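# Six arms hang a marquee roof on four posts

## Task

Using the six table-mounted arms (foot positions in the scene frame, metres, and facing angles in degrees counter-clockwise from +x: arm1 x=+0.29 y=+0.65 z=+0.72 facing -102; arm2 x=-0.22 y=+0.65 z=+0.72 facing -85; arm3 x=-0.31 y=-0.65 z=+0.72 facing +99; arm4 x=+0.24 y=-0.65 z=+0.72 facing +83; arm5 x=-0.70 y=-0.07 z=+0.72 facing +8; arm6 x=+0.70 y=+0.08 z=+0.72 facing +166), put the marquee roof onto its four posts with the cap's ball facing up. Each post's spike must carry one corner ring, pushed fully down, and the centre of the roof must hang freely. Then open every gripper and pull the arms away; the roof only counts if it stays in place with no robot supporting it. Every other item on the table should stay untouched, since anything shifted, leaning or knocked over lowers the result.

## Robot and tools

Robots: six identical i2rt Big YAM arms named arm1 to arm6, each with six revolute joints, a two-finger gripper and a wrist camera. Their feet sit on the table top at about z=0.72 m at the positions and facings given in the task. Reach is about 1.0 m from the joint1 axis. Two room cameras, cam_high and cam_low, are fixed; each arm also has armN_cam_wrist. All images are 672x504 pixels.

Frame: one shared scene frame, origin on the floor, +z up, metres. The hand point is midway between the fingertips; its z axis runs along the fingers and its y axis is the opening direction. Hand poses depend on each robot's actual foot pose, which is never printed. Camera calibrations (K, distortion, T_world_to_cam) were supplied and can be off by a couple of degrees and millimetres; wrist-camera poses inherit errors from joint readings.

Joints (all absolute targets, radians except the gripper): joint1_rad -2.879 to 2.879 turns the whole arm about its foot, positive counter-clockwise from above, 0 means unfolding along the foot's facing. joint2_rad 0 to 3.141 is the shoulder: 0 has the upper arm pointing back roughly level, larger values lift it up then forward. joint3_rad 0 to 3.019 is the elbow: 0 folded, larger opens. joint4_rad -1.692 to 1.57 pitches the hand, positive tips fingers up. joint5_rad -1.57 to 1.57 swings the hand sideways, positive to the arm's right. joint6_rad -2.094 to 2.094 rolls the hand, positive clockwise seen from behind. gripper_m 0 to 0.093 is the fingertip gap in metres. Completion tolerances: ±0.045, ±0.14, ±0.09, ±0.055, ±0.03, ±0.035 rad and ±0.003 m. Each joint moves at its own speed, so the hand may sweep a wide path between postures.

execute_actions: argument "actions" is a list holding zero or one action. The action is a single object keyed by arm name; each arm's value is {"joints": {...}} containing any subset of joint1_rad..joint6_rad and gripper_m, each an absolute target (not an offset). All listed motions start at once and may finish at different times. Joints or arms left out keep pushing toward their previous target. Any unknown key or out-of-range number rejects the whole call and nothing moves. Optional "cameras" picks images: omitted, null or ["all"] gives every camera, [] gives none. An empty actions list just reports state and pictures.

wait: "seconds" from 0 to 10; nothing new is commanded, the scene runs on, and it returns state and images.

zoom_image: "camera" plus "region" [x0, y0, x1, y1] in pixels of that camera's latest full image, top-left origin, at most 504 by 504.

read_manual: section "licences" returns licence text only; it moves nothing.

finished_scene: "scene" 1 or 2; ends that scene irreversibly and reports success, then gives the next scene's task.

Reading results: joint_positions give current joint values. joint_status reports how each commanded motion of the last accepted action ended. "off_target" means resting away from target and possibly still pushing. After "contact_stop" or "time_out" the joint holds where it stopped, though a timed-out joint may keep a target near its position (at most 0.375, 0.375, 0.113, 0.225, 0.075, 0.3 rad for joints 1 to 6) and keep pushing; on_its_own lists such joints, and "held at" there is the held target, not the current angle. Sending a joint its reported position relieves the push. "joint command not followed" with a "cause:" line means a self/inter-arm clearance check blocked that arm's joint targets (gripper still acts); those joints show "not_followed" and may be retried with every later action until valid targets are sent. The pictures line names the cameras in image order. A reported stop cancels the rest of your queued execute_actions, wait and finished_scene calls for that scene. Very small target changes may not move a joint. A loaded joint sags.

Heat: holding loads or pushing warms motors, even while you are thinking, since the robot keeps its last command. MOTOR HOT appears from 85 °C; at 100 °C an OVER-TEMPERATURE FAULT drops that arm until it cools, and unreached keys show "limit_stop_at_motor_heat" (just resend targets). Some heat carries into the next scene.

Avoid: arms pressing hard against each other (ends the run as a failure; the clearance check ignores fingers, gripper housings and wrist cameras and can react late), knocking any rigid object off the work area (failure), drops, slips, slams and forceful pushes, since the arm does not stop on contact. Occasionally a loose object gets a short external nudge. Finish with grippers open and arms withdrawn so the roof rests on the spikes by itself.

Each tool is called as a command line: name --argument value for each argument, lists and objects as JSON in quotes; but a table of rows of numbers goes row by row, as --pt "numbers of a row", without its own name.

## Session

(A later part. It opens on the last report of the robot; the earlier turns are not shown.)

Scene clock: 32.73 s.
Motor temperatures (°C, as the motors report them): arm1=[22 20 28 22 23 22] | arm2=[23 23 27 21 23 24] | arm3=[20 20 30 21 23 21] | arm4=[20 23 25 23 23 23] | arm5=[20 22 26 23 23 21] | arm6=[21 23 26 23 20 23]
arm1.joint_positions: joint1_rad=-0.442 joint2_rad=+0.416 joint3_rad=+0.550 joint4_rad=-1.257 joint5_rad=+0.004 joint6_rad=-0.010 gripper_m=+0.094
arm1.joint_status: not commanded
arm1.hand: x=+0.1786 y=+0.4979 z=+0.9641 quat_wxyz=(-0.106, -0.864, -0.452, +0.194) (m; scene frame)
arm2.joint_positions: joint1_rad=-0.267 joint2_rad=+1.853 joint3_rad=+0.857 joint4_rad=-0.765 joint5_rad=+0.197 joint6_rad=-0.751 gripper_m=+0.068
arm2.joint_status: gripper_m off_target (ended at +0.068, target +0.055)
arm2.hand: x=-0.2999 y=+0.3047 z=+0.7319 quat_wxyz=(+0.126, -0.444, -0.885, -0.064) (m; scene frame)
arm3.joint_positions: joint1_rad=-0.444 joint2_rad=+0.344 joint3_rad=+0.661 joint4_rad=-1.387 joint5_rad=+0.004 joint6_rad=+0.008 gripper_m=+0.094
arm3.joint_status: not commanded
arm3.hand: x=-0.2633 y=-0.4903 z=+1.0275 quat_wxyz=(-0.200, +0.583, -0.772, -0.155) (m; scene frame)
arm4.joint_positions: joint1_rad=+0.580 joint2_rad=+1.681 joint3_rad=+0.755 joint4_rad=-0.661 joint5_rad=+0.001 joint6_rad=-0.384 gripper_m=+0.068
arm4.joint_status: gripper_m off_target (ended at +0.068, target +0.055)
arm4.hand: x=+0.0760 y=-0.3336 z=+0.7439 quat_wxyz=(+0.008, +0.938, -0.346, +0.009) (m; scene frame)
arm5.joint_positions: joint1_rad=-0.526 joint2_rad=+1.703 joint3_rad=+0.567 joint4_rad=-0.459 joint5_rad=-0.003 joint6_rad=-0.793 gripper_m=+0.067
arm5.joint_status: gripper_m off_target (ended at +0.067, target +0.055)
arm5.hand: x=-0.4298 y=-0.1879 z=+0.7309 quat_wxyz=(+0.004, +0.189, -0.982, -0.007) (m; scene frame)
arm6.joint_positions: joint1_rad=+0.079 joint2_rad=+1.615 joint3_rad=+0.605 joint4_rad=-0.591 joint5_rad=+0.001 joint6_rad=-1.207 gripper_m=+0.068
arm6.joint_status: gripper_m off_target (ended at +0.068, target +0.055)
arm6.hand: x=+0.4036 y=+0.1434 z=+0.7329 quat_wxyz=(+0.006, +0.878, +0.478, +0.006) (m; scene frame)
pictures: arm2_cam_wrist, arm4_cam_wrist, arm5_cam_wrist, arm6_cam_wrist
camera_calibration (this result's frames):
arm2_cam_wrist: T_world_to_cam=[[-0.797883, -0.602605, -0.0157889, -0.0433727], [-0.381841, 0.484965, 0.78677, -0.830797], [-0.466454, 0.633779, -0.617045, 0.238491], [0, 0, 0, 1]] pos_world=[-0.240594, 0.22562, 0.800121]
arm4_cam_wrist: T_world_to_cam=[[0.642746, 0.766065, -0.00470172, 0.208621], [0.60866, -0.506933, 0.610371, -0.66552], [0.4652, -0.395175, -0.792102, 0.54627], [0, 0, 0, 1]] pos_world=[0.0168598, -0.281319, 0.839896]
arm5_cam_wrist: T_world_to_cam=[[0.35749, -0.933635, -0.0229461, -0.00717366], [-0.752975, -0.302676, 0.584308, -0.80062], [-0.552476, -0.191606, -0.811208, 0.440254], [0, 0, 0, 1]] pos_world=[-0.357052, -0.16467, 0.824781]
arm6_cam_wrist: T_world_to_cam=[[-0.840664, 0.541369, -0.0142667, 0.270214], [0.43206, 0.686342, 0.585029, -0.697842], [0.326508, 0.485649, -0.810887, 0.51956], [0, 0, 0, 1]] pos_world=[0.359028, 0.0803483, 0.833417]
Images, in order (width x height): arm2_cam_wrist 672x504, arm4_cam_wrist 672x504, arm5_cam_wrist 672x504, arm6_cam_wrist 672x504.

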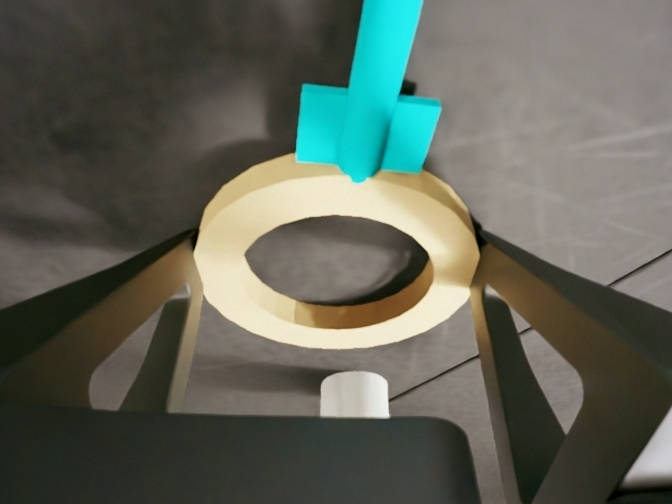

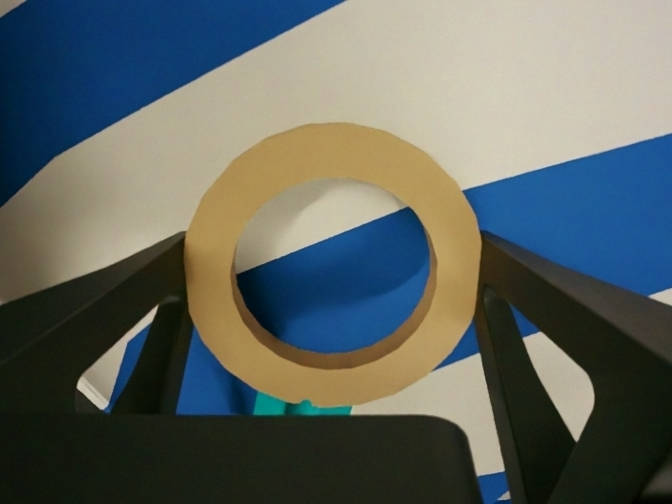

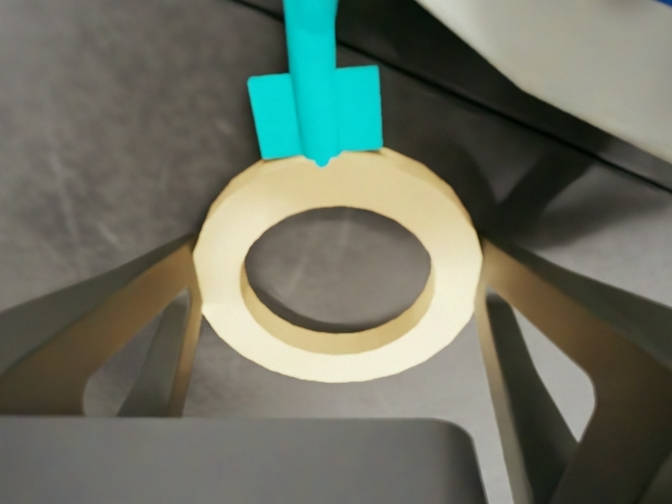

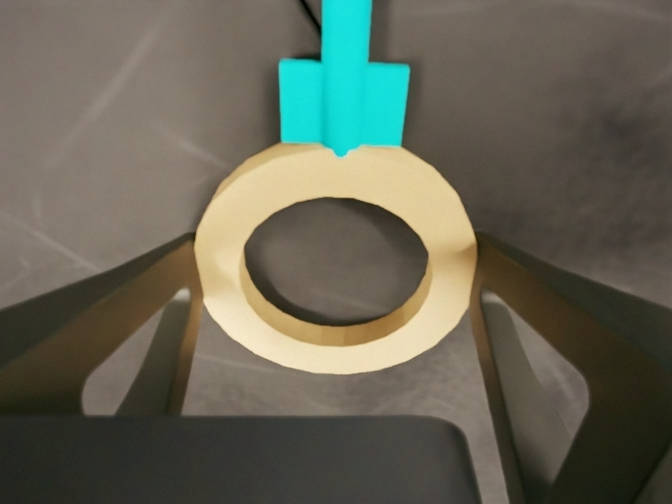

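execute_actions --actions '[{"arm2":{"joints":{"joint1_rad":-0.15,"joint2_rad":1.67,"joint3_rad":1.075,"joint4_rad":-1.14}},"arm4":{"joints":{"joint1_rad":0.3,"joint2_rad":1.44,"joint3_rad":0.88,"joint4_rad":-0.98,"joint6_rad":0.4}},"arm5":{"joints":{"joint1_rad":-0.4,"joint2_rad":1.425,"joint3_rad":0.77,"joint4_rad":-0.88}},"arm6":{"joints":{"joint1_rad":-0.05,"joint2_rad":1.365,"joint3_rad":0.80,"joint4_rad":-0.98}}}]' --cameras '["arm4_cam_wrist","cam_high","cam_low"]'

Scene clock: 36.17 s.
Motor temperatures (°C, as the motors report them): arm1=[22 20 28 22 23 22] | arm2=[23 23 27 21 23 24] | arm3=[20 20 30 21 23 21] | arm4=[20 23 25 23 23 23] | arm5=[20 22 26 23 23 21] | arm6=[21 23 26 23 20 23]
arm1.joint_positions: joint1_rad=-0.442 joint2_rad=+0.416 joint3_rad=+0.550 joint4_rad=-1.257 joint5_rad=+0.004 joint6_rad=-0.010 gripper_m=+0.094
arm1.joint_status: not commanded
arm1.hand: x=+0.1786 y=+0.4979 z=+0.9641 quat_wxyz=(-0.106, -0.864, -0.452, +0.194) (m; scene frame)
arm2.joint_positions: joint1_rad=-0.146 joint2_rad=+1.654 joint3_rad=+1.068 joint4_rad=-1.129 joint5_rad=+0.198 joint6_rad=-0.751 gripper_m=+0.068
arm2.joint_status: all done
arm2.hand: x=-0.2589 y=+0.2451 z=+0.8655 quat_wxyz=(+0.120, -0.393, -0.911, -0.035) (m; scene frame)
arm3.joint_positions: joint1_rad=-0.444 joint2_rad=+0.344 joint3_rad=+0.661 joint4_rad=-1.387 joint5_rad=+0.004 joint6_rad=+0.008 gripper_m=+0.094
arm3.joint_status: not commanded
arm3.hand: x=-0.2633 y=-0.4903 z=+1.0275 quat_wxyz=(-0.200, +0.583, -0.772, -0.155) (m; scene frame)
arm4.joint_positions: joint1_rad=+0.291 joint2_rad=+1.422 joint3_rad=+0.858 joint4_rad=-0.965 joint5_rad=+0.001 joint6_rad=+0.384 gripper_m=+0.068
arm4.joint_status: all done
arm4.hand: x=+0.1706 y=-0.2905 z=+0.8607 quat_wxyz=(-0.009, +0.636, -0.772, -0.014) (m; scene frame)
arm5.joint_positions: joint1_rad=-0.399 joint2_rad=+1.406 joint3_rad=+0.763 joint4_rad=-0.864 joint5_rad=-0.002 joint6_rad=-0.794 gripper_m=+0.067
arm5.joint_status: all done
arm5.hand: x=-0.3663 y=-0.1681 z=+0.8679 quat_wxyz=(-0.034, +0.251, -0.967, +0.017) (m; scene frame)
arm6.joint_positions: joint1_rad=-0.050 joint2_rad=+1.357 joint3_rad=+0.788 joint4_rad=-0.970 joint5_rad=+0.000 joint6_rad=-1.207 gripper_m=+0.068
arm6.joint_status: all done
arm6.hand: x=+0.3829 y=+0.1925 z=+0.8599 quat_wxyz=(-0.013, +0.907, +0.421, -0.017) (m; scene frame)
pictures: arm4_cam_wrist, cam_high, cam_low
camera_calibration (this result's frames):
arm4_cam_wrist: T_world_to_cam=[[0.983191, -0.18248, -0.00607609, -0.217121], [-0.146961, -0.810687, 0.566736, -0.694359], [-0.108344, -0.556317, -0.823877, 0.690141], [0, 0, 0, 1]] pos_world=[0.1862, -0.218591, 0.96079]
Images, in order (width x height): arm4_cam_wrist 672x504, cam_high 672x504, cam_low 672x504.

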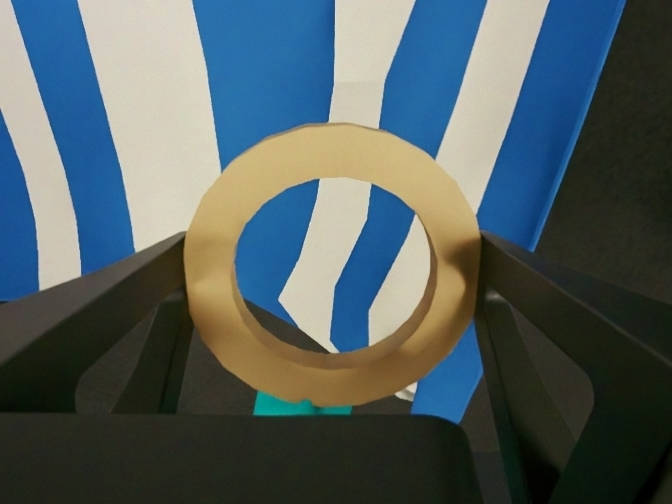

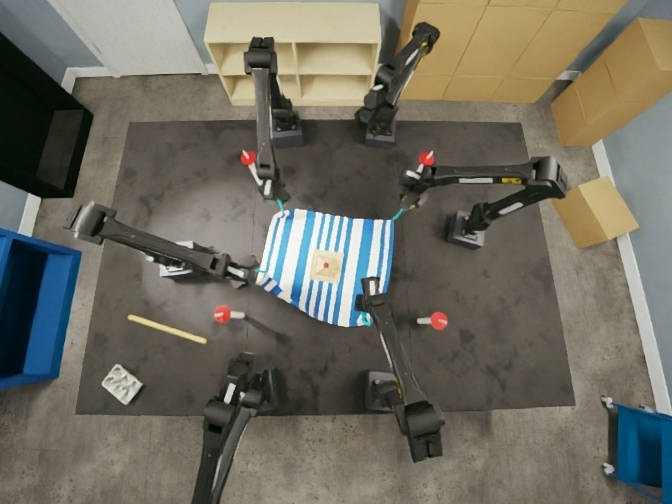

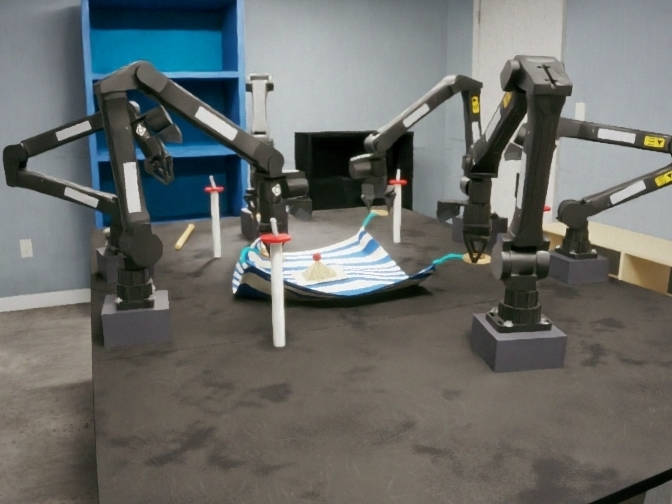

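execute_actions --actions '[{"arm2":{"joints":{"joint1_rad":-0.03,"joint2_rad":1.22,"joint3_rad":1.14,"joint4_rad":-1.575,"joint5_rad":0.265,"joint6_rad":-1.25}},"arm4":{"joints":{"joint1_rad":0.0,"joint2_rad":1.255,"joint3_rad":1.24,"joint4_rad":-1.55,"joint6_rad":1.6}},"arm5":{"joints":{"joint1_rad":-0.4,"joint2_rad":1.345,"joint3_rad":1.24,"joint4_rad":-1.465,"joint6_rad":-1.2}},"arm6":{"joints":{"joint1_rad":-0.08,"joint2_rad":1.32,"joint3_rad":1.30,"joint4_rad":-1.545,"joint6_rad":-1.35}}}]' --cameras '["arm2_cam_wrist","arm4_cam_wrist","arm5_cam_wrist","arm6_cam_wrist","cam_high","cam_low"]'

Scene clock: 41.07 s.
Motor temperatures (°C, as the motors report them): arm1=[22 20 29 22 23 22] | arm2=[23 23 27 21 23 24] | arm3=[20 20 31 21 23 21] | arm4=[20 23 26 23 23 23] | arm5=[20 22 26 23 23 21] | arm6=[21 23 27 23 20 23]
arm1.joint_positions: joint1_rad=-0.442 joint2_rad=+0.416 joint3_rad=+0.550 joint4_rad=-1.257 joint5_rad=+0.004 joint6_rad=-0.010 gripper_m=+0.094
arm1.joint_status: not commanded
arm1.hand: x=+0.1786 y=+0.4979 z=+0.9641 quat_wxyz=(-0.106, -0.864, -0.452, +0.194) (m; scene frame)
arm2.joint_positions: joint1_rad=-0.025 joint2_rad=+1.209 joint3_rad=+1.112 joint4_rad=-1.563 joint5_rad=+0.261 joint6_rad=-1.237 gripper_m=+0.068
arm2.joint_status: all done
arm2.hand: x=-0.2314 y=+0.3331 z=+1.0487 quat_wxyz=(+0.136, -0.104, -0.985, -0.023) (m; scene frame)
arm3.joint_positions: joint1_rad=-0.444 joint2_rad=+0.344 joint3_rad=+0.661 joint4_rad=-1.387 joint5_rad=+0.004 joint6_rad=+0.008 gripper_m=+0.094
arm3.joint_status: not commanded
arm3.hand: x=-0.2633 y=-0.4903 z=+1.0275 quat_wxyz=(-0.200, +0.583, -0.772, -0.155) (m; scene frame)
arm4.joint_positions: joint1_rad=-0.006 joint2_rad=+1.241 joint3_rad=+1.211 joint4_rad=-1.535 joint5_rad=+0.001 joint6_rad=+1.585 gripper_m=+0.068
arm4.joint_status: all done
arm4.hand: x=+0.2764 y=-0.3036 z=+1.0496 quat_wxyz=(-0.003, -0.060, -0.998, +0.000) (m; scene frame)
arm5.joint_positions: joint1_rad=-0.399 joint2_rad=+1.344 joint3_rad=+1.197 joint4_rad=-1.448 joint5_rad=-0.002 joint6_rad=-1.192 gripper_m=+0.067
arm5.joint_status: all done
arm5.hand: x=-0.3431 y=-0.1754 z=+1.0403 quat_wxyz=(+0.003, +0.438, -0.899, -0.006) (m; scene frame)
arm6.joint_positions: joint1_rad=-0.071 joint2_rad=+1.316 joint3_rad=+1.257 joint4_rad=-1.534 joint5_rad=+0.000 joint6_rad=-1.340 gripper_m=+0.068
arm6.joint_status: all done
arm6.hand: x=+0.3591 y=+0.2096 z=+1.0424 quat_wxyz=(+0.006, +0.882, +0.471, +0.002) (m; scene frame)
pictures: arm2_cam_wrist, arm4_cam_wrist, arm5_cam_wrist, arm6_cam_wrist, cam_high, cam_low
camera_calibration (this result's frames):
arm2_cam_wrist: T_world_to_cam=[[-0.20351, -0.978553, -0.0319111, 0.313116], [-0.615347, 0.102486, 0.781566, -0.988846], [-0.761533, 0.178692, -0.623006, 0.537543], [0, 0, 0, 1]] pos_world=[-0.135405, 0.311688, 1.11773]
arm4_cam_wrist: T_world_to_cam=[[-0.112142, -0.993685, 0.0037324, -0.276192], [-0.802946, 0.0928279, 0.588779, -0.36393], [-0.585407, 0.0630301, -0.808285, 1.1535], [0, 0, 0, 1]] pos_world=[0.352078, -0.31337, 1.14766]
arm5_cam_wrist: T_world_to_cam=[[0.778241, -0.627563, -0.0224829, 0.178104], [-0.500805, -0.641852, 0.580707, -0.88161], [-0.378861, -0.44067, -0.813802, 0.760069], [0, 0, 0, 1]] pos_world=[-0.292162, -0.119152, 1.13451]
arm6_cam_wrist: T_world_to_cam=[[-0.831739, 0.555089, -0.00927878, 0.190085], [0.447862, 0.680761, 0.579641, -0.904084], [0.328069, 0.477955, -0.814819, 0.758075], [0, 0, 0, 1]] pos_world=[0.314305, 0.147626, 1.1435]
Images, in order (width x height): arm2_cam_wrist 672x504, arm4_cam_wrist 672x504, arm5_cam_wrist 672x504, arm6_cam_wrist 672x504, cam_high 672x504, cam_low 672x504.

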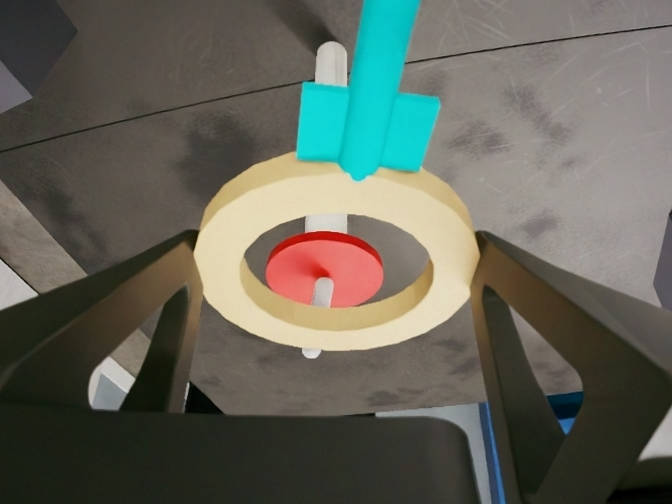

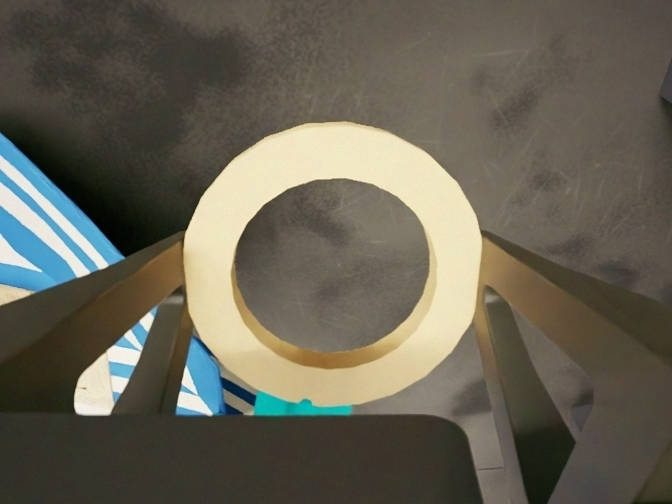

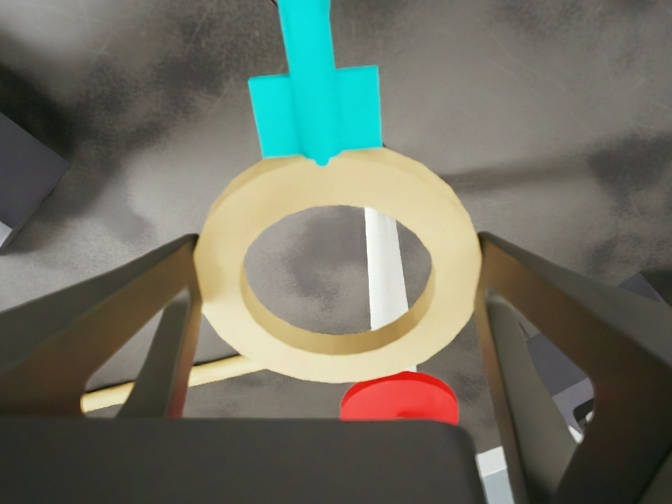

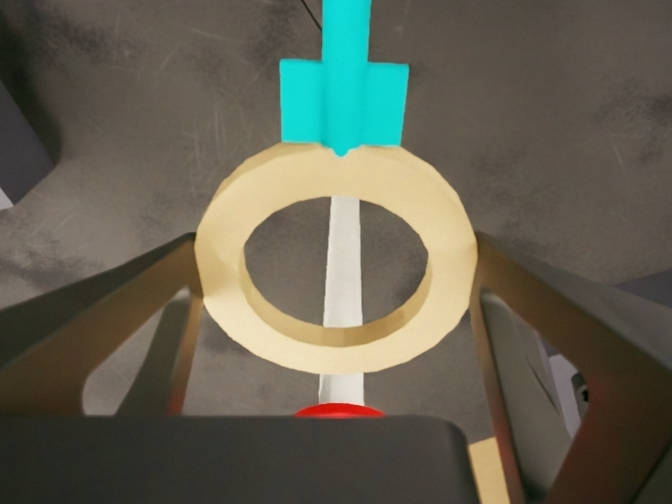

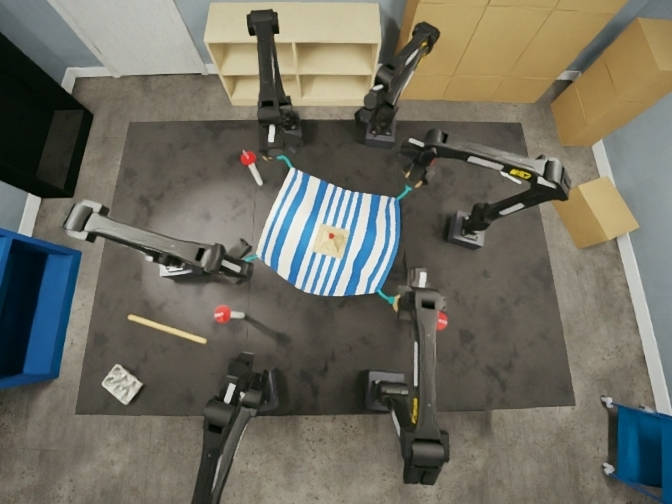

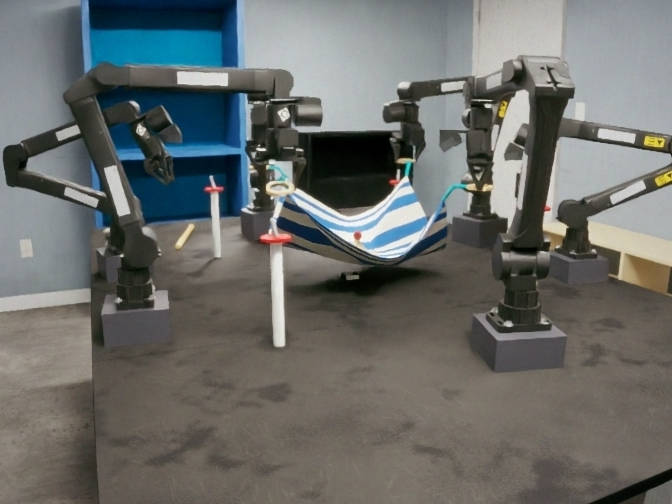

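execute_actions --actions '[{"arm2":{"joints":{"joint1_rad":-0.44}},"arm4":{"joints":{"joint1_rad":-0.38,"joint5_rad":0.3}},"arm5":{"joints":{"joint1_rad":-0.83,"joint3_rad":1.255,"joint6_rad":-1.4}},"arm6":{"joints":{"joint1_rad":-0.52,"joint3_rad":1.32,"joint6_rad":-1.5}}}]' --cameras '["arm2_cam_wrist","arm4_cam_wrist","arm5_cam_wrist","arm6_cam_wrist","cam_high","cam_low"]'

Scene clock: 44.07 s.
Motor temperatures (°C, as the motors report them): arm1=[22 20 29 22 23 22] | arm2=[23 23 28 21 23 24] | arm3=[20 20 31 21 23 21] | arm4=[20 23 27 23 23 23] | arm5=[20 22 27 23 23 21] | arm6=[21 23 28 23 20 23]
arm1.joint_positions: joint1_rad=-0.442 joint2_rad=+0.416 joint3_rad=+0.550 joint4_rad=-1.257 joint5_rad=+0.004 joint6_rad=-0.010 gripper_m=+0.094
arm1.joint_status: not commanded
arm1.hand: x=+0.1786 y=+0.4979 z=+0.9641 quat_wxyz=(-0.106, -0.864, -0.452, +0.194) (m; scene frame)
arm2.joint_positions: joint1_rad=-0.431 joint2_rad=+1.209 joint3_rad=+1.112 joint4_rad=-1.563 joint5_rad=+0.260 joint6_rad=-1.238 gripper_m=+0.068
arm2.joint_status: all done
arm2.hand: x=-0.3539 y=+0.3626 z=+1.0487 quat_wxyz=(+0.131, -0.300, -0.944, -0.051) (m; scene frame)
arm3.joint_positions: joint1_rad=-0.444 joint2_rad=+0.344 joint3_rad=+0.661 joint4_rad=-1.387 joint5_rad=+0.004 joint6_rad=+0.008 gripper_m=+0.094
arm3.joint_status: not commanded
arm3.hand: x=-0.2633 y=-0.4903 z=+1.0275 quat_wxyz=(-0.200, +0.583, -0.772, -0.155) (m; scene frame)
arm4.joint_positions: joint1_rad=-0.373 joint2_rad=+1.242 joint3_rad=+1.211 joint4_rad=-1.535 joint5_rad=+0.287 joint6_rad=+1.586 gripper_m=+0.068
arm4.joint_status: all done
arm4.hand: x=+0.4406 y=-0.3619 z=+1.0574 quat_wxyz=(-0.142, -0.239, -0.960, +0.033) (m; scene frame)
arm5.joint_positions: joint1_rad=-0.821 joint2_rad=+1.344 joint3_rad=+1.203 joint4_rad=-1.448 joint5_rad=-0.014 joint6_rad=-1.386 gripper_m=+0.067
arm5.joint_status: all done
arm5.hand: x=-0.4152 y=-0.3130 z=+1.0416 quat_wxyz=(-0.007, +0.333, -0.943, -0.010) (m; scene frame)
arm6.joint_positions: joint1_rad=-0.508 joint2_rad=+1.316 joint3_rad=+1.263 joint4_rad=-1.536 joint5_rad=-0.012 joint6_rad=-1.493 gripper_m=+0.068
arm6.joint_status: all done
arm6.hand: x=+0.4442 y=+0.3428 z=+1.0436 quat_wxyz=(+0.009, +0.940, +0.341, -0.008) (m; scene frame)
pictures: arm2_cam_wrist, arm4_cam_wrist, arm5_cam_wrist, arm6_cam_wrist, cam_high, cam_low
camera_calibration (this result's frames):
arm2_cam_wrist: T_world_to_cam=[[-0.572653, -0.819199, -0.0313278, 0.128011], [-0.521285, 0.334374, 0.785147, -1.12182], [-0.632717, 0.465948, -0.618516, 0.375634], [0, 0, 0, 1]] pos_world=[-0.273811, 0.304946, 1.11714]
arm4_cam_wrist: T_world_to_cam=[[-0.462183, -0.886784, 0.000394104, -0.11924], [-0.835405, 0.435554, 0.335248, 0.175149], [-0.297464, 0.154617, -0.94213, 1.30734], [0, 0, 0, 1]] pos_world=[0.480098, -0.384164, 1.17302]
arm5_cam_wrist: T_world_to_cam=[[0.615774, -0.787613, -0.0220993, 0.0300216], [-0.642508, -0.518167, 0.564523, -1.01012], [-0.456077, -0.33342, -0.825121, 0.686523], [0, 0, 0, 1]] pos_world=[-0.354388, -0.270865, 1.13736]
arm6_cam_wrist: T_world_to_cam=[[-0.642471, 0.76626, -0.00878558, 0.0299502], [0.629317, 0.534123, 0.564511, -1.04797], [0.437255, 0.357153, -0.825379, 0.671405], [0, 0, 0, 1]] pos_world=[0.385171, 0.297, 1.14602]
Images, in order (width x height): arm2_cam_wrist 672x504, arm4_cam_wrist 672x504, arm5_cam_wrist 672x504, arm6_cam_wrist 672x504, cam_high 672x504, cam_low 672x504.

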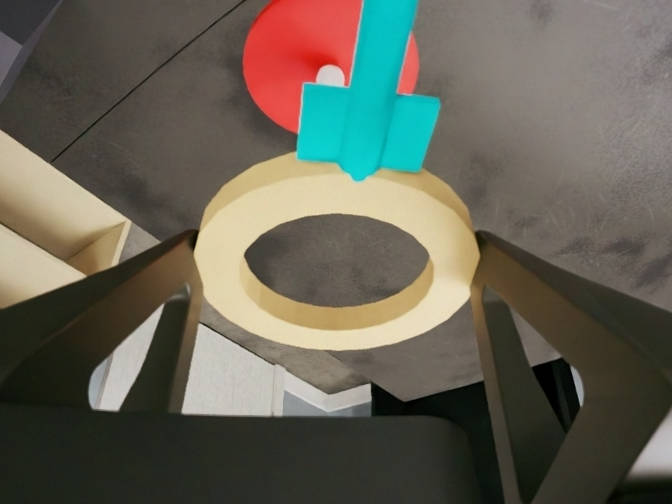

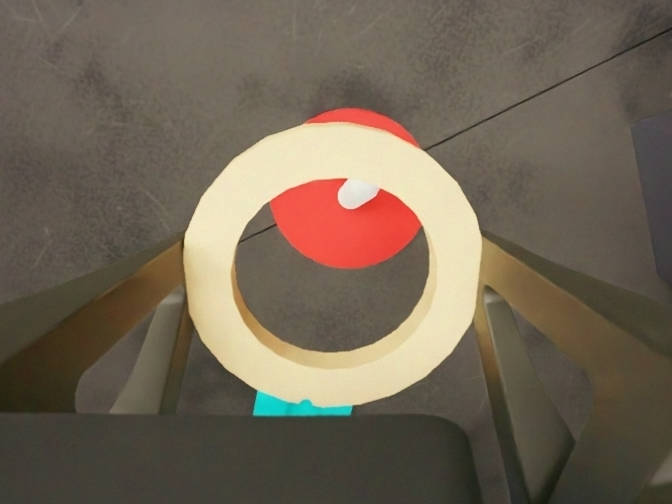

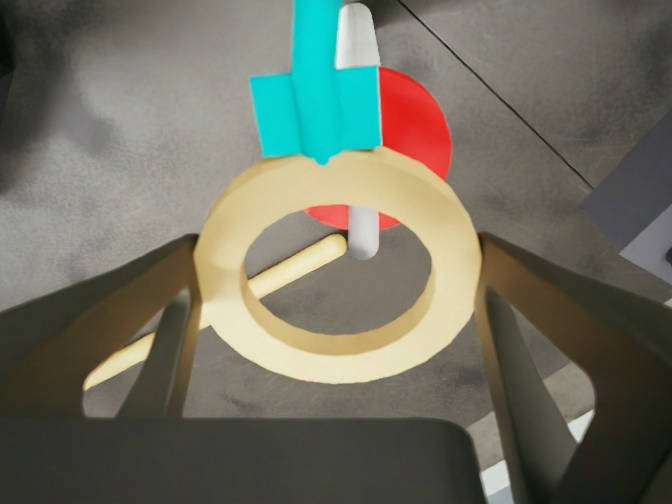

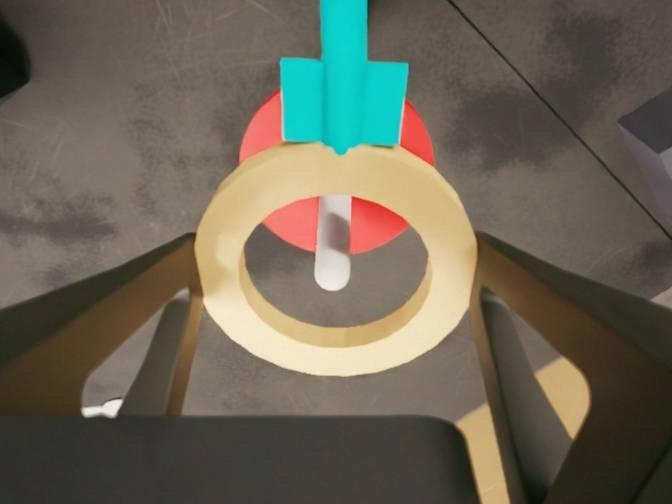

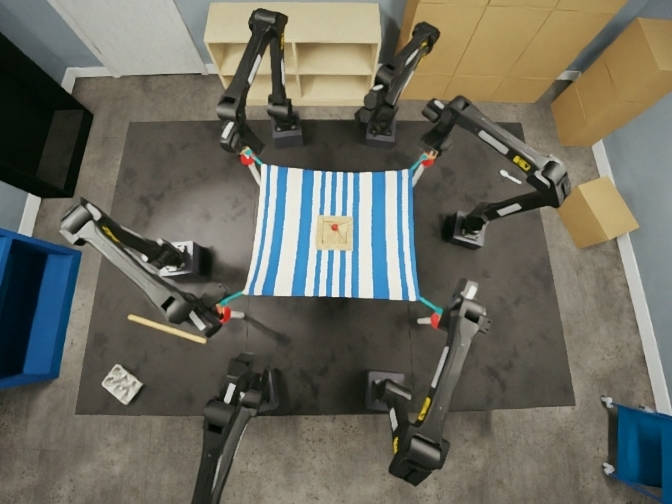

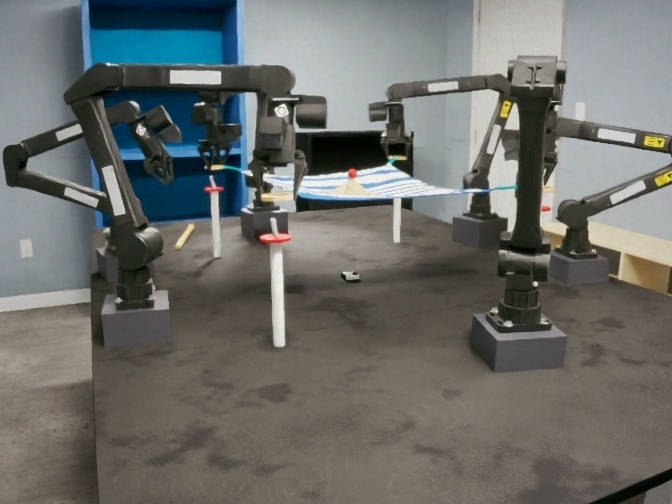

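execute_actions --actions '[{"arm2":{"joints":{"joint1_rad":-0.462,"joint3_rad":1.045,"joint4_rad":-1.485}},"arm4":{"joints":{"joint1_rad":-0.395,"joint3_rad":1.135,"joint4_rad":-1.465}},"arm5":{"joints":{"joint1_rad":-0.872,"joint2_rad":1.395}},"arm6":{"joints":{"joint1_rad":-0.552,"joint3_rad":1.33}}}]' --cameras '["arm2_cam_wrist","arm4_cam_wrist","arm5_cam_wrist","arm6_cam_wrist"]'

Scene clock: 46.87 s.
Motor temperatures (°C, as the motors report them): arm1=[22 20 29 22 23 22] | arm2=[23 23 28 21 23 24] | arm3=[20 20 31 21 23 21] | arm4=[20 23 27 23 23 23] | arm5=[20 23 28 23 23 21] | arm6=[21 23 28 23 20 23]
arm1.joint_positions: joint1_rad=-0.442 joint2_rad=+0.416 joint3_rad=+0.550 joint4_rad=-1.257 joint5_rad=+0.004 joint6_rad=-0.010 gripper_m=+0.094
arm1.joint_status: not commanded
arm1.hand: x=+0.1786 y=+0.4979 z=+0.9641 quat_wxyz=(-0.106, -0.864, -0.452, +0.194) (m; scene frame)
arm2.joint_positions: joint1_rad=-0.443 joint2_rad=+1.212 joint3_rad=+1.039 joint4_rad=-1.492 joint5_rad=+0.260 joint6_rad=-1.238 gripper_m=+0.068
arm2.joint_status: all done
arm2.hand: x=-0.3561 y=+0.3686 z=+1.0203 quat_wxyz=(+0.131, -0.305, -0.942, -0.054) (m; scene frame)
arm3.joint_positions: joint1_rad=-0.444 joint2_rad=+0.344 joint3_rad=+0.661 joint4_rad=-1.387 joint5_rad=+0.004 joint6_rad=+0.008 gripper_m=+0.094
arm3.joint_status: not commanded
arm3.hand: x=-0.2633 y=-0.4903 z=+1.0275 quat_wxyz=(-0.200, +0.583, -0.772, -0.155) (m; scene frame)
arm4.joint_positions: joint1_rad=-0.373 joint2_rad=+1.245 joint3_rad=+1.146 joint4_rad=-1.475 joint5_rad=+0.287 joint6_rad=+1.586 gripper_m=+0.068
arm4.joint_status: all done
arm4.hand: x=+0.4395 y=-0.3645 z=+1.0315 quat_wxyz=(-0.141, -0.239, -0.960, +0.037) (m; scene frame)
arm5.joint_positions: joint1_rad=-0.838 joint2_rad=+1.382 joint3_rad=+1.206 joint4_rad=-1.448 joint5_rad=-0.018 joint6_rad=-1.387 gripper_m=+0.067
arm5.joint_status: all done
arm5.hand: x=-0.4158 y=-0.3200 z=+1.0293 quat_wxyz=(+0.000, +0.325, -0.945, -0.026) (m; scene frame)
arm6.joint_positions: joint1_rad=-0.524 joint2_rad=+1.316 joint3_rad=+1.270 joint4_rad=-1.536 joint5_rad=-0.015 joint6_rad=-1.495 gripper_m=+0.068
arm6.joint_status: all done
arm6.hand: x=+0.4468 y=+0.3480 z=+1.0463 quat_wxyz=(+0.006, +0.942, +0.334, -0.011) (m; scene frame)
pictures: arm2_cam_wrist, arm4_cam_wrist, arm5_cam_wrist, arm6_cam_wrist
camera_calibration (this result's frames):
arm2_cam_wrist: T_world_to_cam=[[-0.582274, -0.812208, -0.035705, 0.129221], [-0.518269, 0.336995, 0.786023, -1.10344], [-0.626382, 0.476186, -0.617166, 0.351094], [0, 0, 0, 1]] pos_world=[-0.276717, 0.309621, 1.08862]
arm4_cam_wrist: T_world_to_cam=[[-0.462214, -0.886717, 0.00954892, -0.131466], [-0.833983, 0.438334, 0.335166, 0.184457], [-0.301383, 0.146955, -0.942111, 1.28198], [0, 0, 0, 1]] pos_world=[0.479434, -0.385819, 1.14719]
arm5_cam_wrist: T_world_to_cam=[[0.602266, -0.796264, -0.0569127, 0.0520049], [-0.637245, -0.52248, 0.56651, -1.0084], [-0.480827, -0.304922, -0.822087, 0.669457], [0, 0, 0, 1]] pos_world=[-0.352024, -0.281326, 1.12458]
arm6_cam_wrist: T_world_to_cam=[[-0.630969, 0.775806, -0.00193033, 0.0120372], [0.64131, 0.522979, 0.56144, -1.05225], [0.436578, 0.353013, -0.827515, 0.67457], [0, 0, 0, 1]] pos_world=[0.387913, 0.302836, 1.14902]
Images, in order (width x height): arm2_cam_wrist 672x504, arm4_cam_wrist 672x504, arm5_cam_wrist 672x504, arm6_cam_wrist 672x504.

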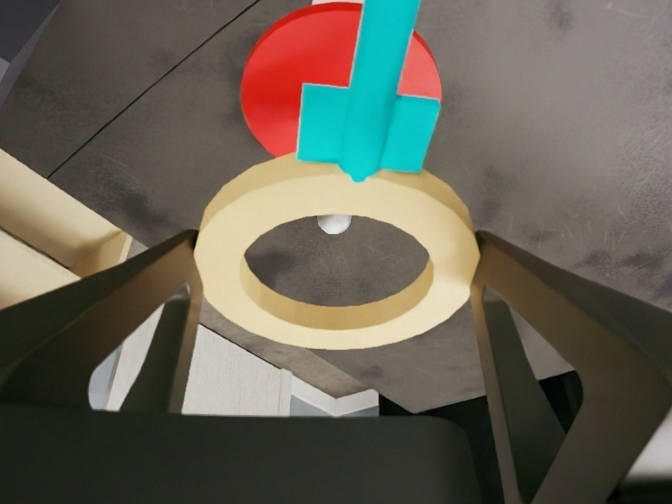

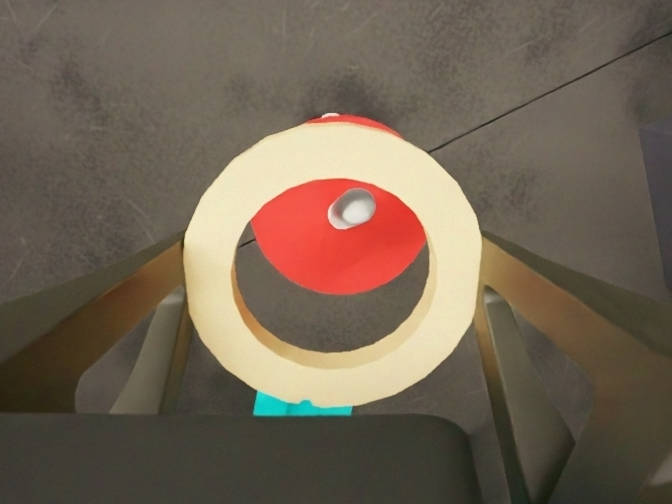

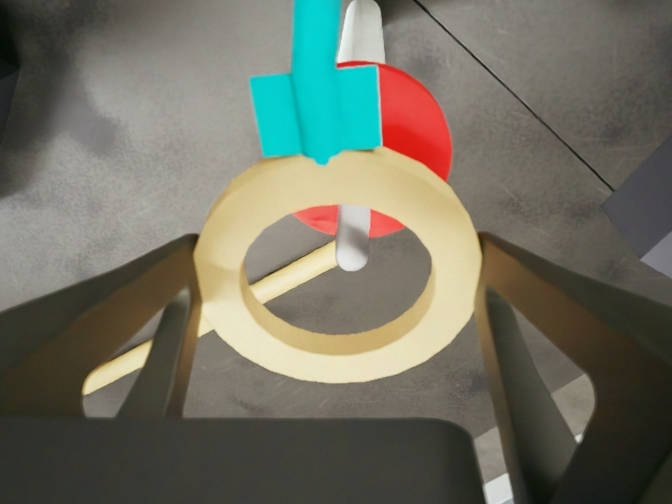

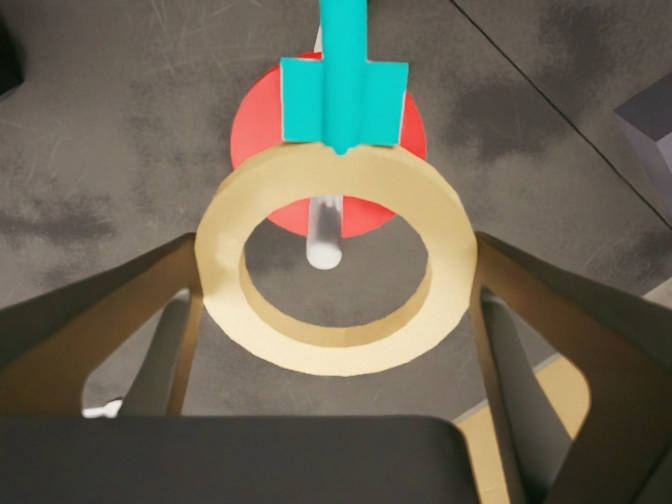

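execute_actions --actions '[{"arm2":{"joints":{"joint3_rad":0.965,"joint4_rad":-1.385}},"arm4":{"joints":{"joint1_rad":-0.405,"joint3_rad":1.045,"joint4_rad":-1.375}},"arm5":{"joints":{"joint1_rad":-0.895,"joint3_rad":1.17,"joint4_rad":-1.37}},"arm6":{"joints":{"joint3_rad":1.21,"joint4_rad":-1.46}}}]' --cameras '["arm2_cam_wrist","arm4_cam_wrist","arm5_cam_wrist","arm6_cam_wrist"]'

Scene clock: 48.60 s.
Motor temperatures (°C, as the motors report them): arm1=[22 20 29 22 23 22] | arm2=[23 23 28 21 23 24] | arm3=[20 20 31 21 23 21] | arm4=[20 23 27 23 24 23] | arm5=[20 23 29 23 23 21] | arm6=[21 23 29 23 20 23]
arm1.joint_positions: joint1_rad=-0.442 joint2_rad=+0.416 joint3_rad=+0.550 joint4_rad=-1.257 joint5_rad=+0.004 joint6_rad=-0.010 gripper_m=+0.094
arm1.joint_status: not commanded
arm1.hand: x=+0.1786 y=+0.4979 z=+0.9641 quat_wxyz=(-0.106, -0.864, -0.452, +0.194) (m; scene frame)
arm2.joint_positions: joint1_rad=-0.443 joint2_rad=+1.212 joint3_rad=+0.960 joint4_rad=-1.390 joint5_rad=+0.260 joint6_rad=-1.238 gripper_m=+0.068
arm2.joint_status: all done
arm2.hand: x=-0.3557 y=+0.3698 z=+0.9904 quat_wxyz=(+0.131, -0.306, -0.942, -0.042) (m; scene frame)
arm3.joint_positions: joint1_rad=-0.444 joint2_rad=+0.344 joint3_rad=+0.661 joint4_rad=-1.387 joint5_rad=+0.004 joint6_rad=+0.008 gripper_m=+0.094
arm3.joint_status: not commanded
arm3.hand: x=-0.2633 y=-0.4903 z=+1.0275 quat_wxyz=(-0.200, +0.583, -0.772, -0.155) (m; scene frame)
arm4.joint_positions: joint1_rad=-0.376 joint2_rad=+1.245 joint3_rad=+1.056 joint4_rad=-1.385 joint5_rad=+0.286 joint6_rad=+1.586 gripper_m=+0.068
arm4.joint_status: all done
arm4.hand: x=+0.4384 y=-0.3696 z=+0.9974 quat_wxyz=(-0.141, -0.240, -0.960, +0.037) (m; scene frame)
arm5.joint_positions: joint1_rad=-0.857 joint2_rad=+1.382 joint3_rad=+1.181 joint4_rad=-1.378 joint5_rad=-0.021 joint6_rad=-1.388 gripper_m=+0.067
arm5.joint_status: all done
arm5.hand: x=-0.4133 y=-0.3314 z=+1.0195 quat_wxyz=(-0.012, +0.317, -0.948, -0.007) (m; scene frame)
arm6.joint_positions: joint1_rad=-0.524 joint2_rad=+1.318 joint3_rad=+1.204 joint4_rad=-1.472 joint5_rad=-0.017 joint6_rad=-1.495 gripper_m=+0.068
arm6.joint_status: all done
arm6.hand: x=+0.4479 y=+0.3459 z=+1.0205 quat_wxyz=(+0.009, +0.942, +0.335, -0.011) (m; scene frame)
pictures: arm2_cam_wrist, arm4_cam_wrist, arm5_cam_wrist, arm6_cam_wrist
camera_calibration (this result's frames):
arm2_cam_wrist: T_world_to_cam=[[-0.582443, -0.81275, -0.0140606, 0.10806], [-0.513115, 0.354189, 0.781834, -1.0805], [-0.630455, 0.462588, -0.623328, 0.342], [0, 0, 0, 1]] pos_world=[-0.275863, 0.31232, 1.05947]
arm4_cam_wrist: T_world_to_cam=[[-0.465254, -0.88513, 0.00914865, -0.133858], [-0.832425, 0.441019, 0.335515, 0.197151], [-0.301009, 0.148484, -0.94199, 1.25051], [0, 0, 0, 1]] pos_world=[0.478251, -0.391111, 1.11305]
arm5_cam_wrist: T_world_to_cam=[[0.589118, -0.807941, -0.0130993, -0.0131086], [-0.666362, -0.494927, 0.557682, -1.00115], [-0.457057, -0.319812, -0.829951, 0.672052], [0, 0, 0, 1]] pos_world=[-0.352241, -0.291158, 1.11592]
arm6_cam_wrist: T_world_to_cam=[[-0.63158, 0.775286, -0.00626628, 0.0192047], [0.640217, 0.526072, 0.559796, -1.03627], [0.437298, 0.349544, -0.828607, 0.655477], [0, 0, 0, 1]] pos_world=[0.38893, 0.301147, 1.12335]
Images, in order (width x height): arm2_cam_wrist 672x504, arm4_cam_wrist 672x504, arm5_cam_wrist 672x504, arm6_cam_wrist 672x504.

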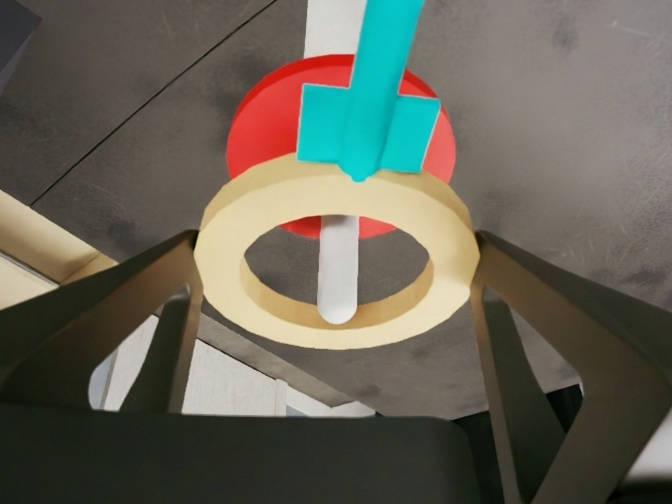

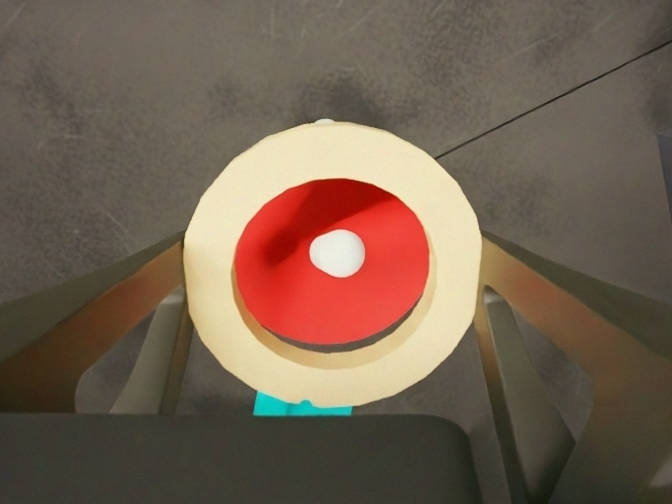

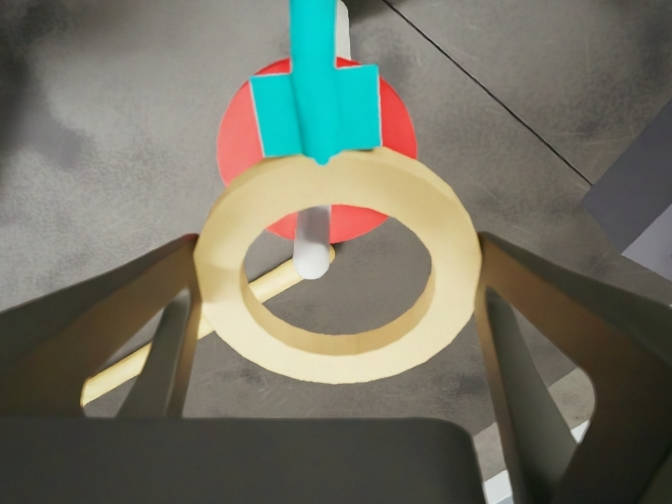

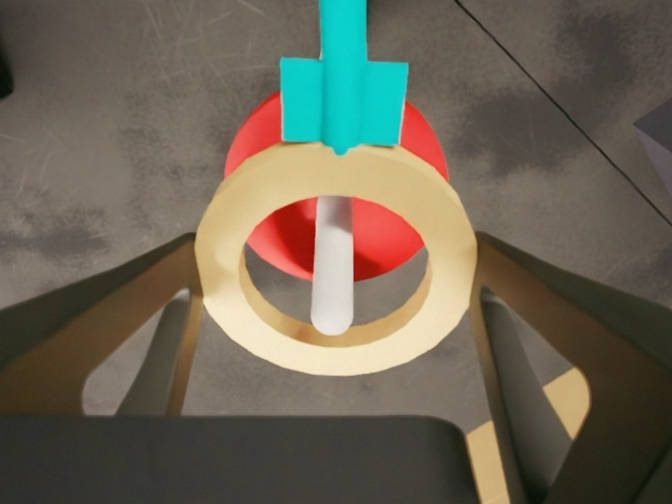

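execute_actions --actions '[{"arm2":{"joints":{"joint1_rad":-0.41,"joint3_rad":0.915,"joint4_rad":-1.32}},"arm4":{"joints":{"joint1_rad":-0.35,"joint3_rad":1.0,"joint4_rad":-1.315}},"arm5":{"joints":{"joint3_rad":1.068,"joint4_rad":-1.255}},"arm6":{"joints":{"joint1_rad":-0.515,"joint3_rad":1.15,"joint4_rad":-1.39}}}]' --cameras '["arm2_cam_wrist","arm5_cam_wrist","arm6_cam_wrist","cam_low"]'

Scene clock: 50.83 s.
Motor temperatures (°C, as the motors report them): arm1=[22 20 29 22 23 22] | arm2=[23 23 28 21 23 24] | arm3=[20 20 32 21 23 21] | arm4=[20 23 27 23 24 23] | arm5=[20 23 28 23 23 21] | arm6=[21 23 28 23 20 23]
arm1.joint_positions: joint1_rad=-0.442 joint2_rad=+0.416 joint3_rad=+0.550 joint4_rad=-1.257 joint5_rad=+0.004 joint6_rad=-0.010 gripper_m=+0.094
arm1.joint_status: not commanded
arm1.hand: x=+0.1786 y=+0.4979 z=+0.9641 quat_wxyz=(-0.106, -0.864, -0.452, +0.194) (m; scene frame)
arm2.joint_positions: joint1_rad=-0.418 joint2_rad=+1.212 joint3_rad=+0.911 joint4_rad=-1.329 joint5_rad=+0.260 joint6_rad=-1.238 gripper_m=+0.068
arm2.joint_status: all done
arm2.hand: x=-0.3479 y=+0.3690 z=+0.9720 quat_wxyz=(+0.131, -0.295, -0.946, -0.035) (m; scene frame)
arm3.joint_positions: joint1_rad=-0.444 joint2_rad=+0.344 joint3_rad=+0.661 joint4_rad=-1.387 joint5_rad=+0.004 joint6_rad=+0.008 gripper_m=+0.094
arm3.joint_status: not commanded
arm3.hand: x=-0.2633 y=-0.4903 z=+1.0275 quat_wxyz=(-0.200, +0.583, -0.772, -0.155) (m; scene frame)
arm4.joint_positions: joint1_rad=-0.349 joint2_rad=+1.245 joint3_rad=+1.012 joint4_rad=-1.327 joint5_rad=+0.289 joint6_rad=+1.586 gripper_m=+0.068
arm4.joint_status: all done
arm4.hand: x=+0.4308 y=-0.3646 z=+0.9812 quat_wxyz=(-0.144, -0.228, -0.963, +0.029) (m; scene frame)
arm5.joint_positions: joint1_rad=-0.857 joint2_rad=+1.383 joint3_rad=+1.072 joint4_rad=-1.263 joint5_rad=-0.021 joint6_rad=-1.388 gripper_m=+0.067
arm5.joint_status: all done
arm5.hand: x=-0.4195 y=-0.3255 z=+0.9792 quat_wxyz=(-0.014, +0.317, -0.948, -0.004) (m; scene frame)
arm6.joint_positions: joint1_rad=-0.505 joint2_rad=+1.318 joint3_rad=+1.148 joint4_rad=-1.404 joint5_rad=-0.017 joint6_rad=-1.495 gripper_m=+0.068
arm6.joint_status: all done
arm6.hand: x=+0.4427 y=+0.3410 z=+0.9993 quat_wxyz=(+0.003, +0.939, +0.344, -0.013) (m; scene frame)
pictures: arm2_cam_wrist, arm5_cam_wrist, arm6_cam_wrist, cam_low
camera_calibration (this result's frames):
arm2_cam_wrist: T_world_to_cam=[[-0.561814, -0.827259, -0.00297573, 0.113463], [-0.519629, 0.350091, 0.779373, -1.06024], [-0.643701, 0.439408, -0.626554, 0.342848], [0, 0, 0, 1]] pos_world=[-0.266493, 0.314391, 1.04147]
arm5_cam_wrist: T_world_to_cam=[[0.588819, -0.808227, -0.00786605, -0.0105306], [-0.668761, -0.492633, 0.556841, -0.979277], [-0.453929, -0.322618, -0.830582, 0.638611], [0, 0, 0, 1]] pos_world=[-0.358817, -0.284908, 1.07564]
arm6_cam_wrist: T_world_to_cam=[[-0.646158, 0.763179, 0.00613703, 0.0177541], [0.634777, 0.532945, 0.559489, -1.01812], [0.42372, 0.365414, -0.828815, 0.642751], [0, 0, 0, 1]] pos_world=[0.385407, 0.294184, 1.10224]
Images, in order (width x height): arm2_cam_wrist 672x504, arm5_cam_wrist 672x504, arm6_cam_wrist 672x504, cam_low 672x504.

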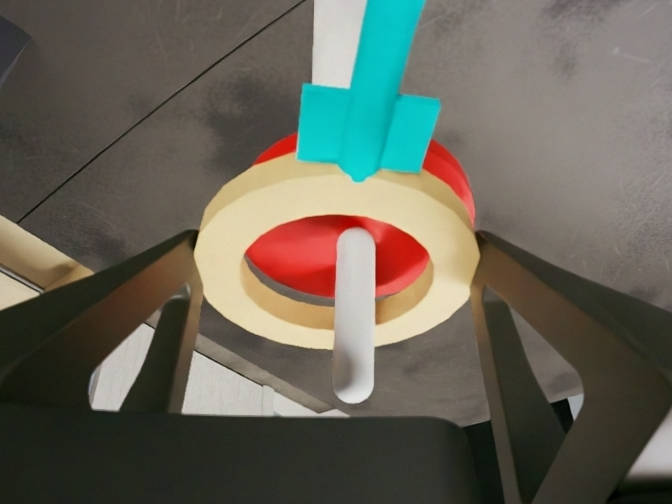

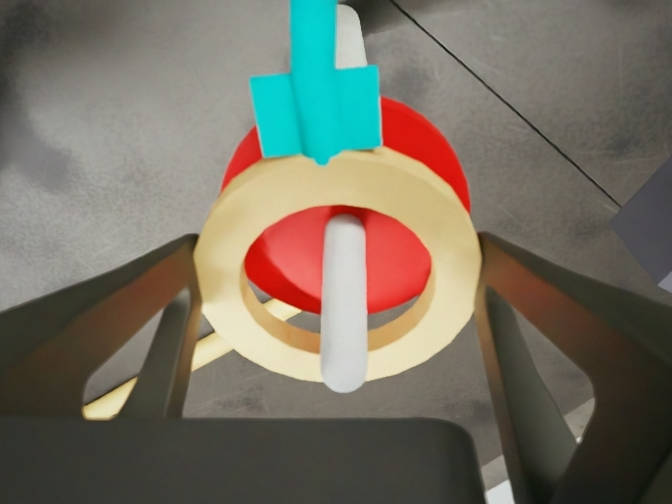

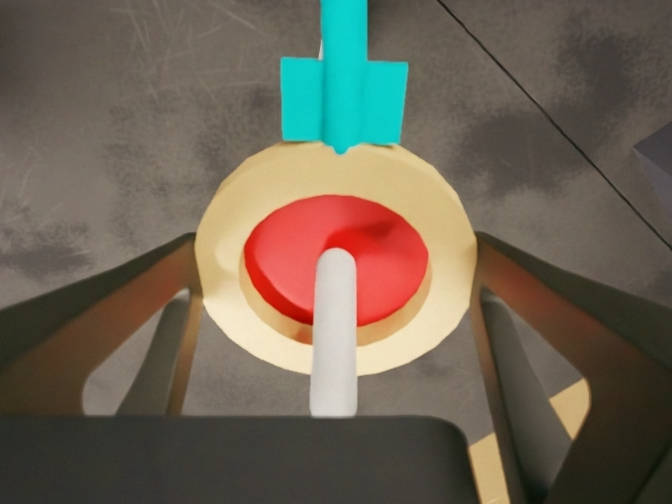

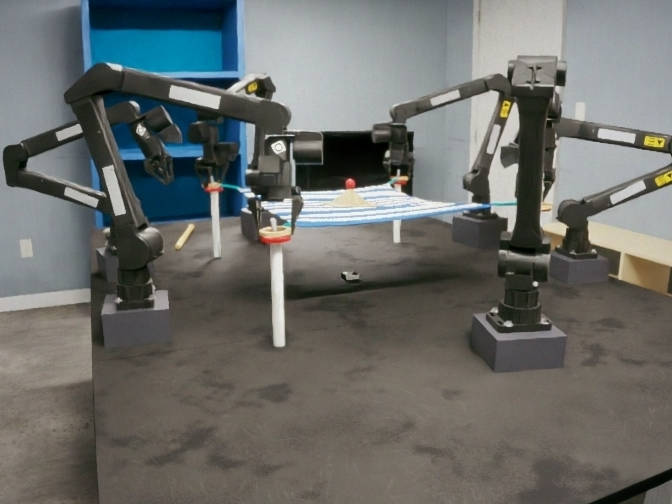

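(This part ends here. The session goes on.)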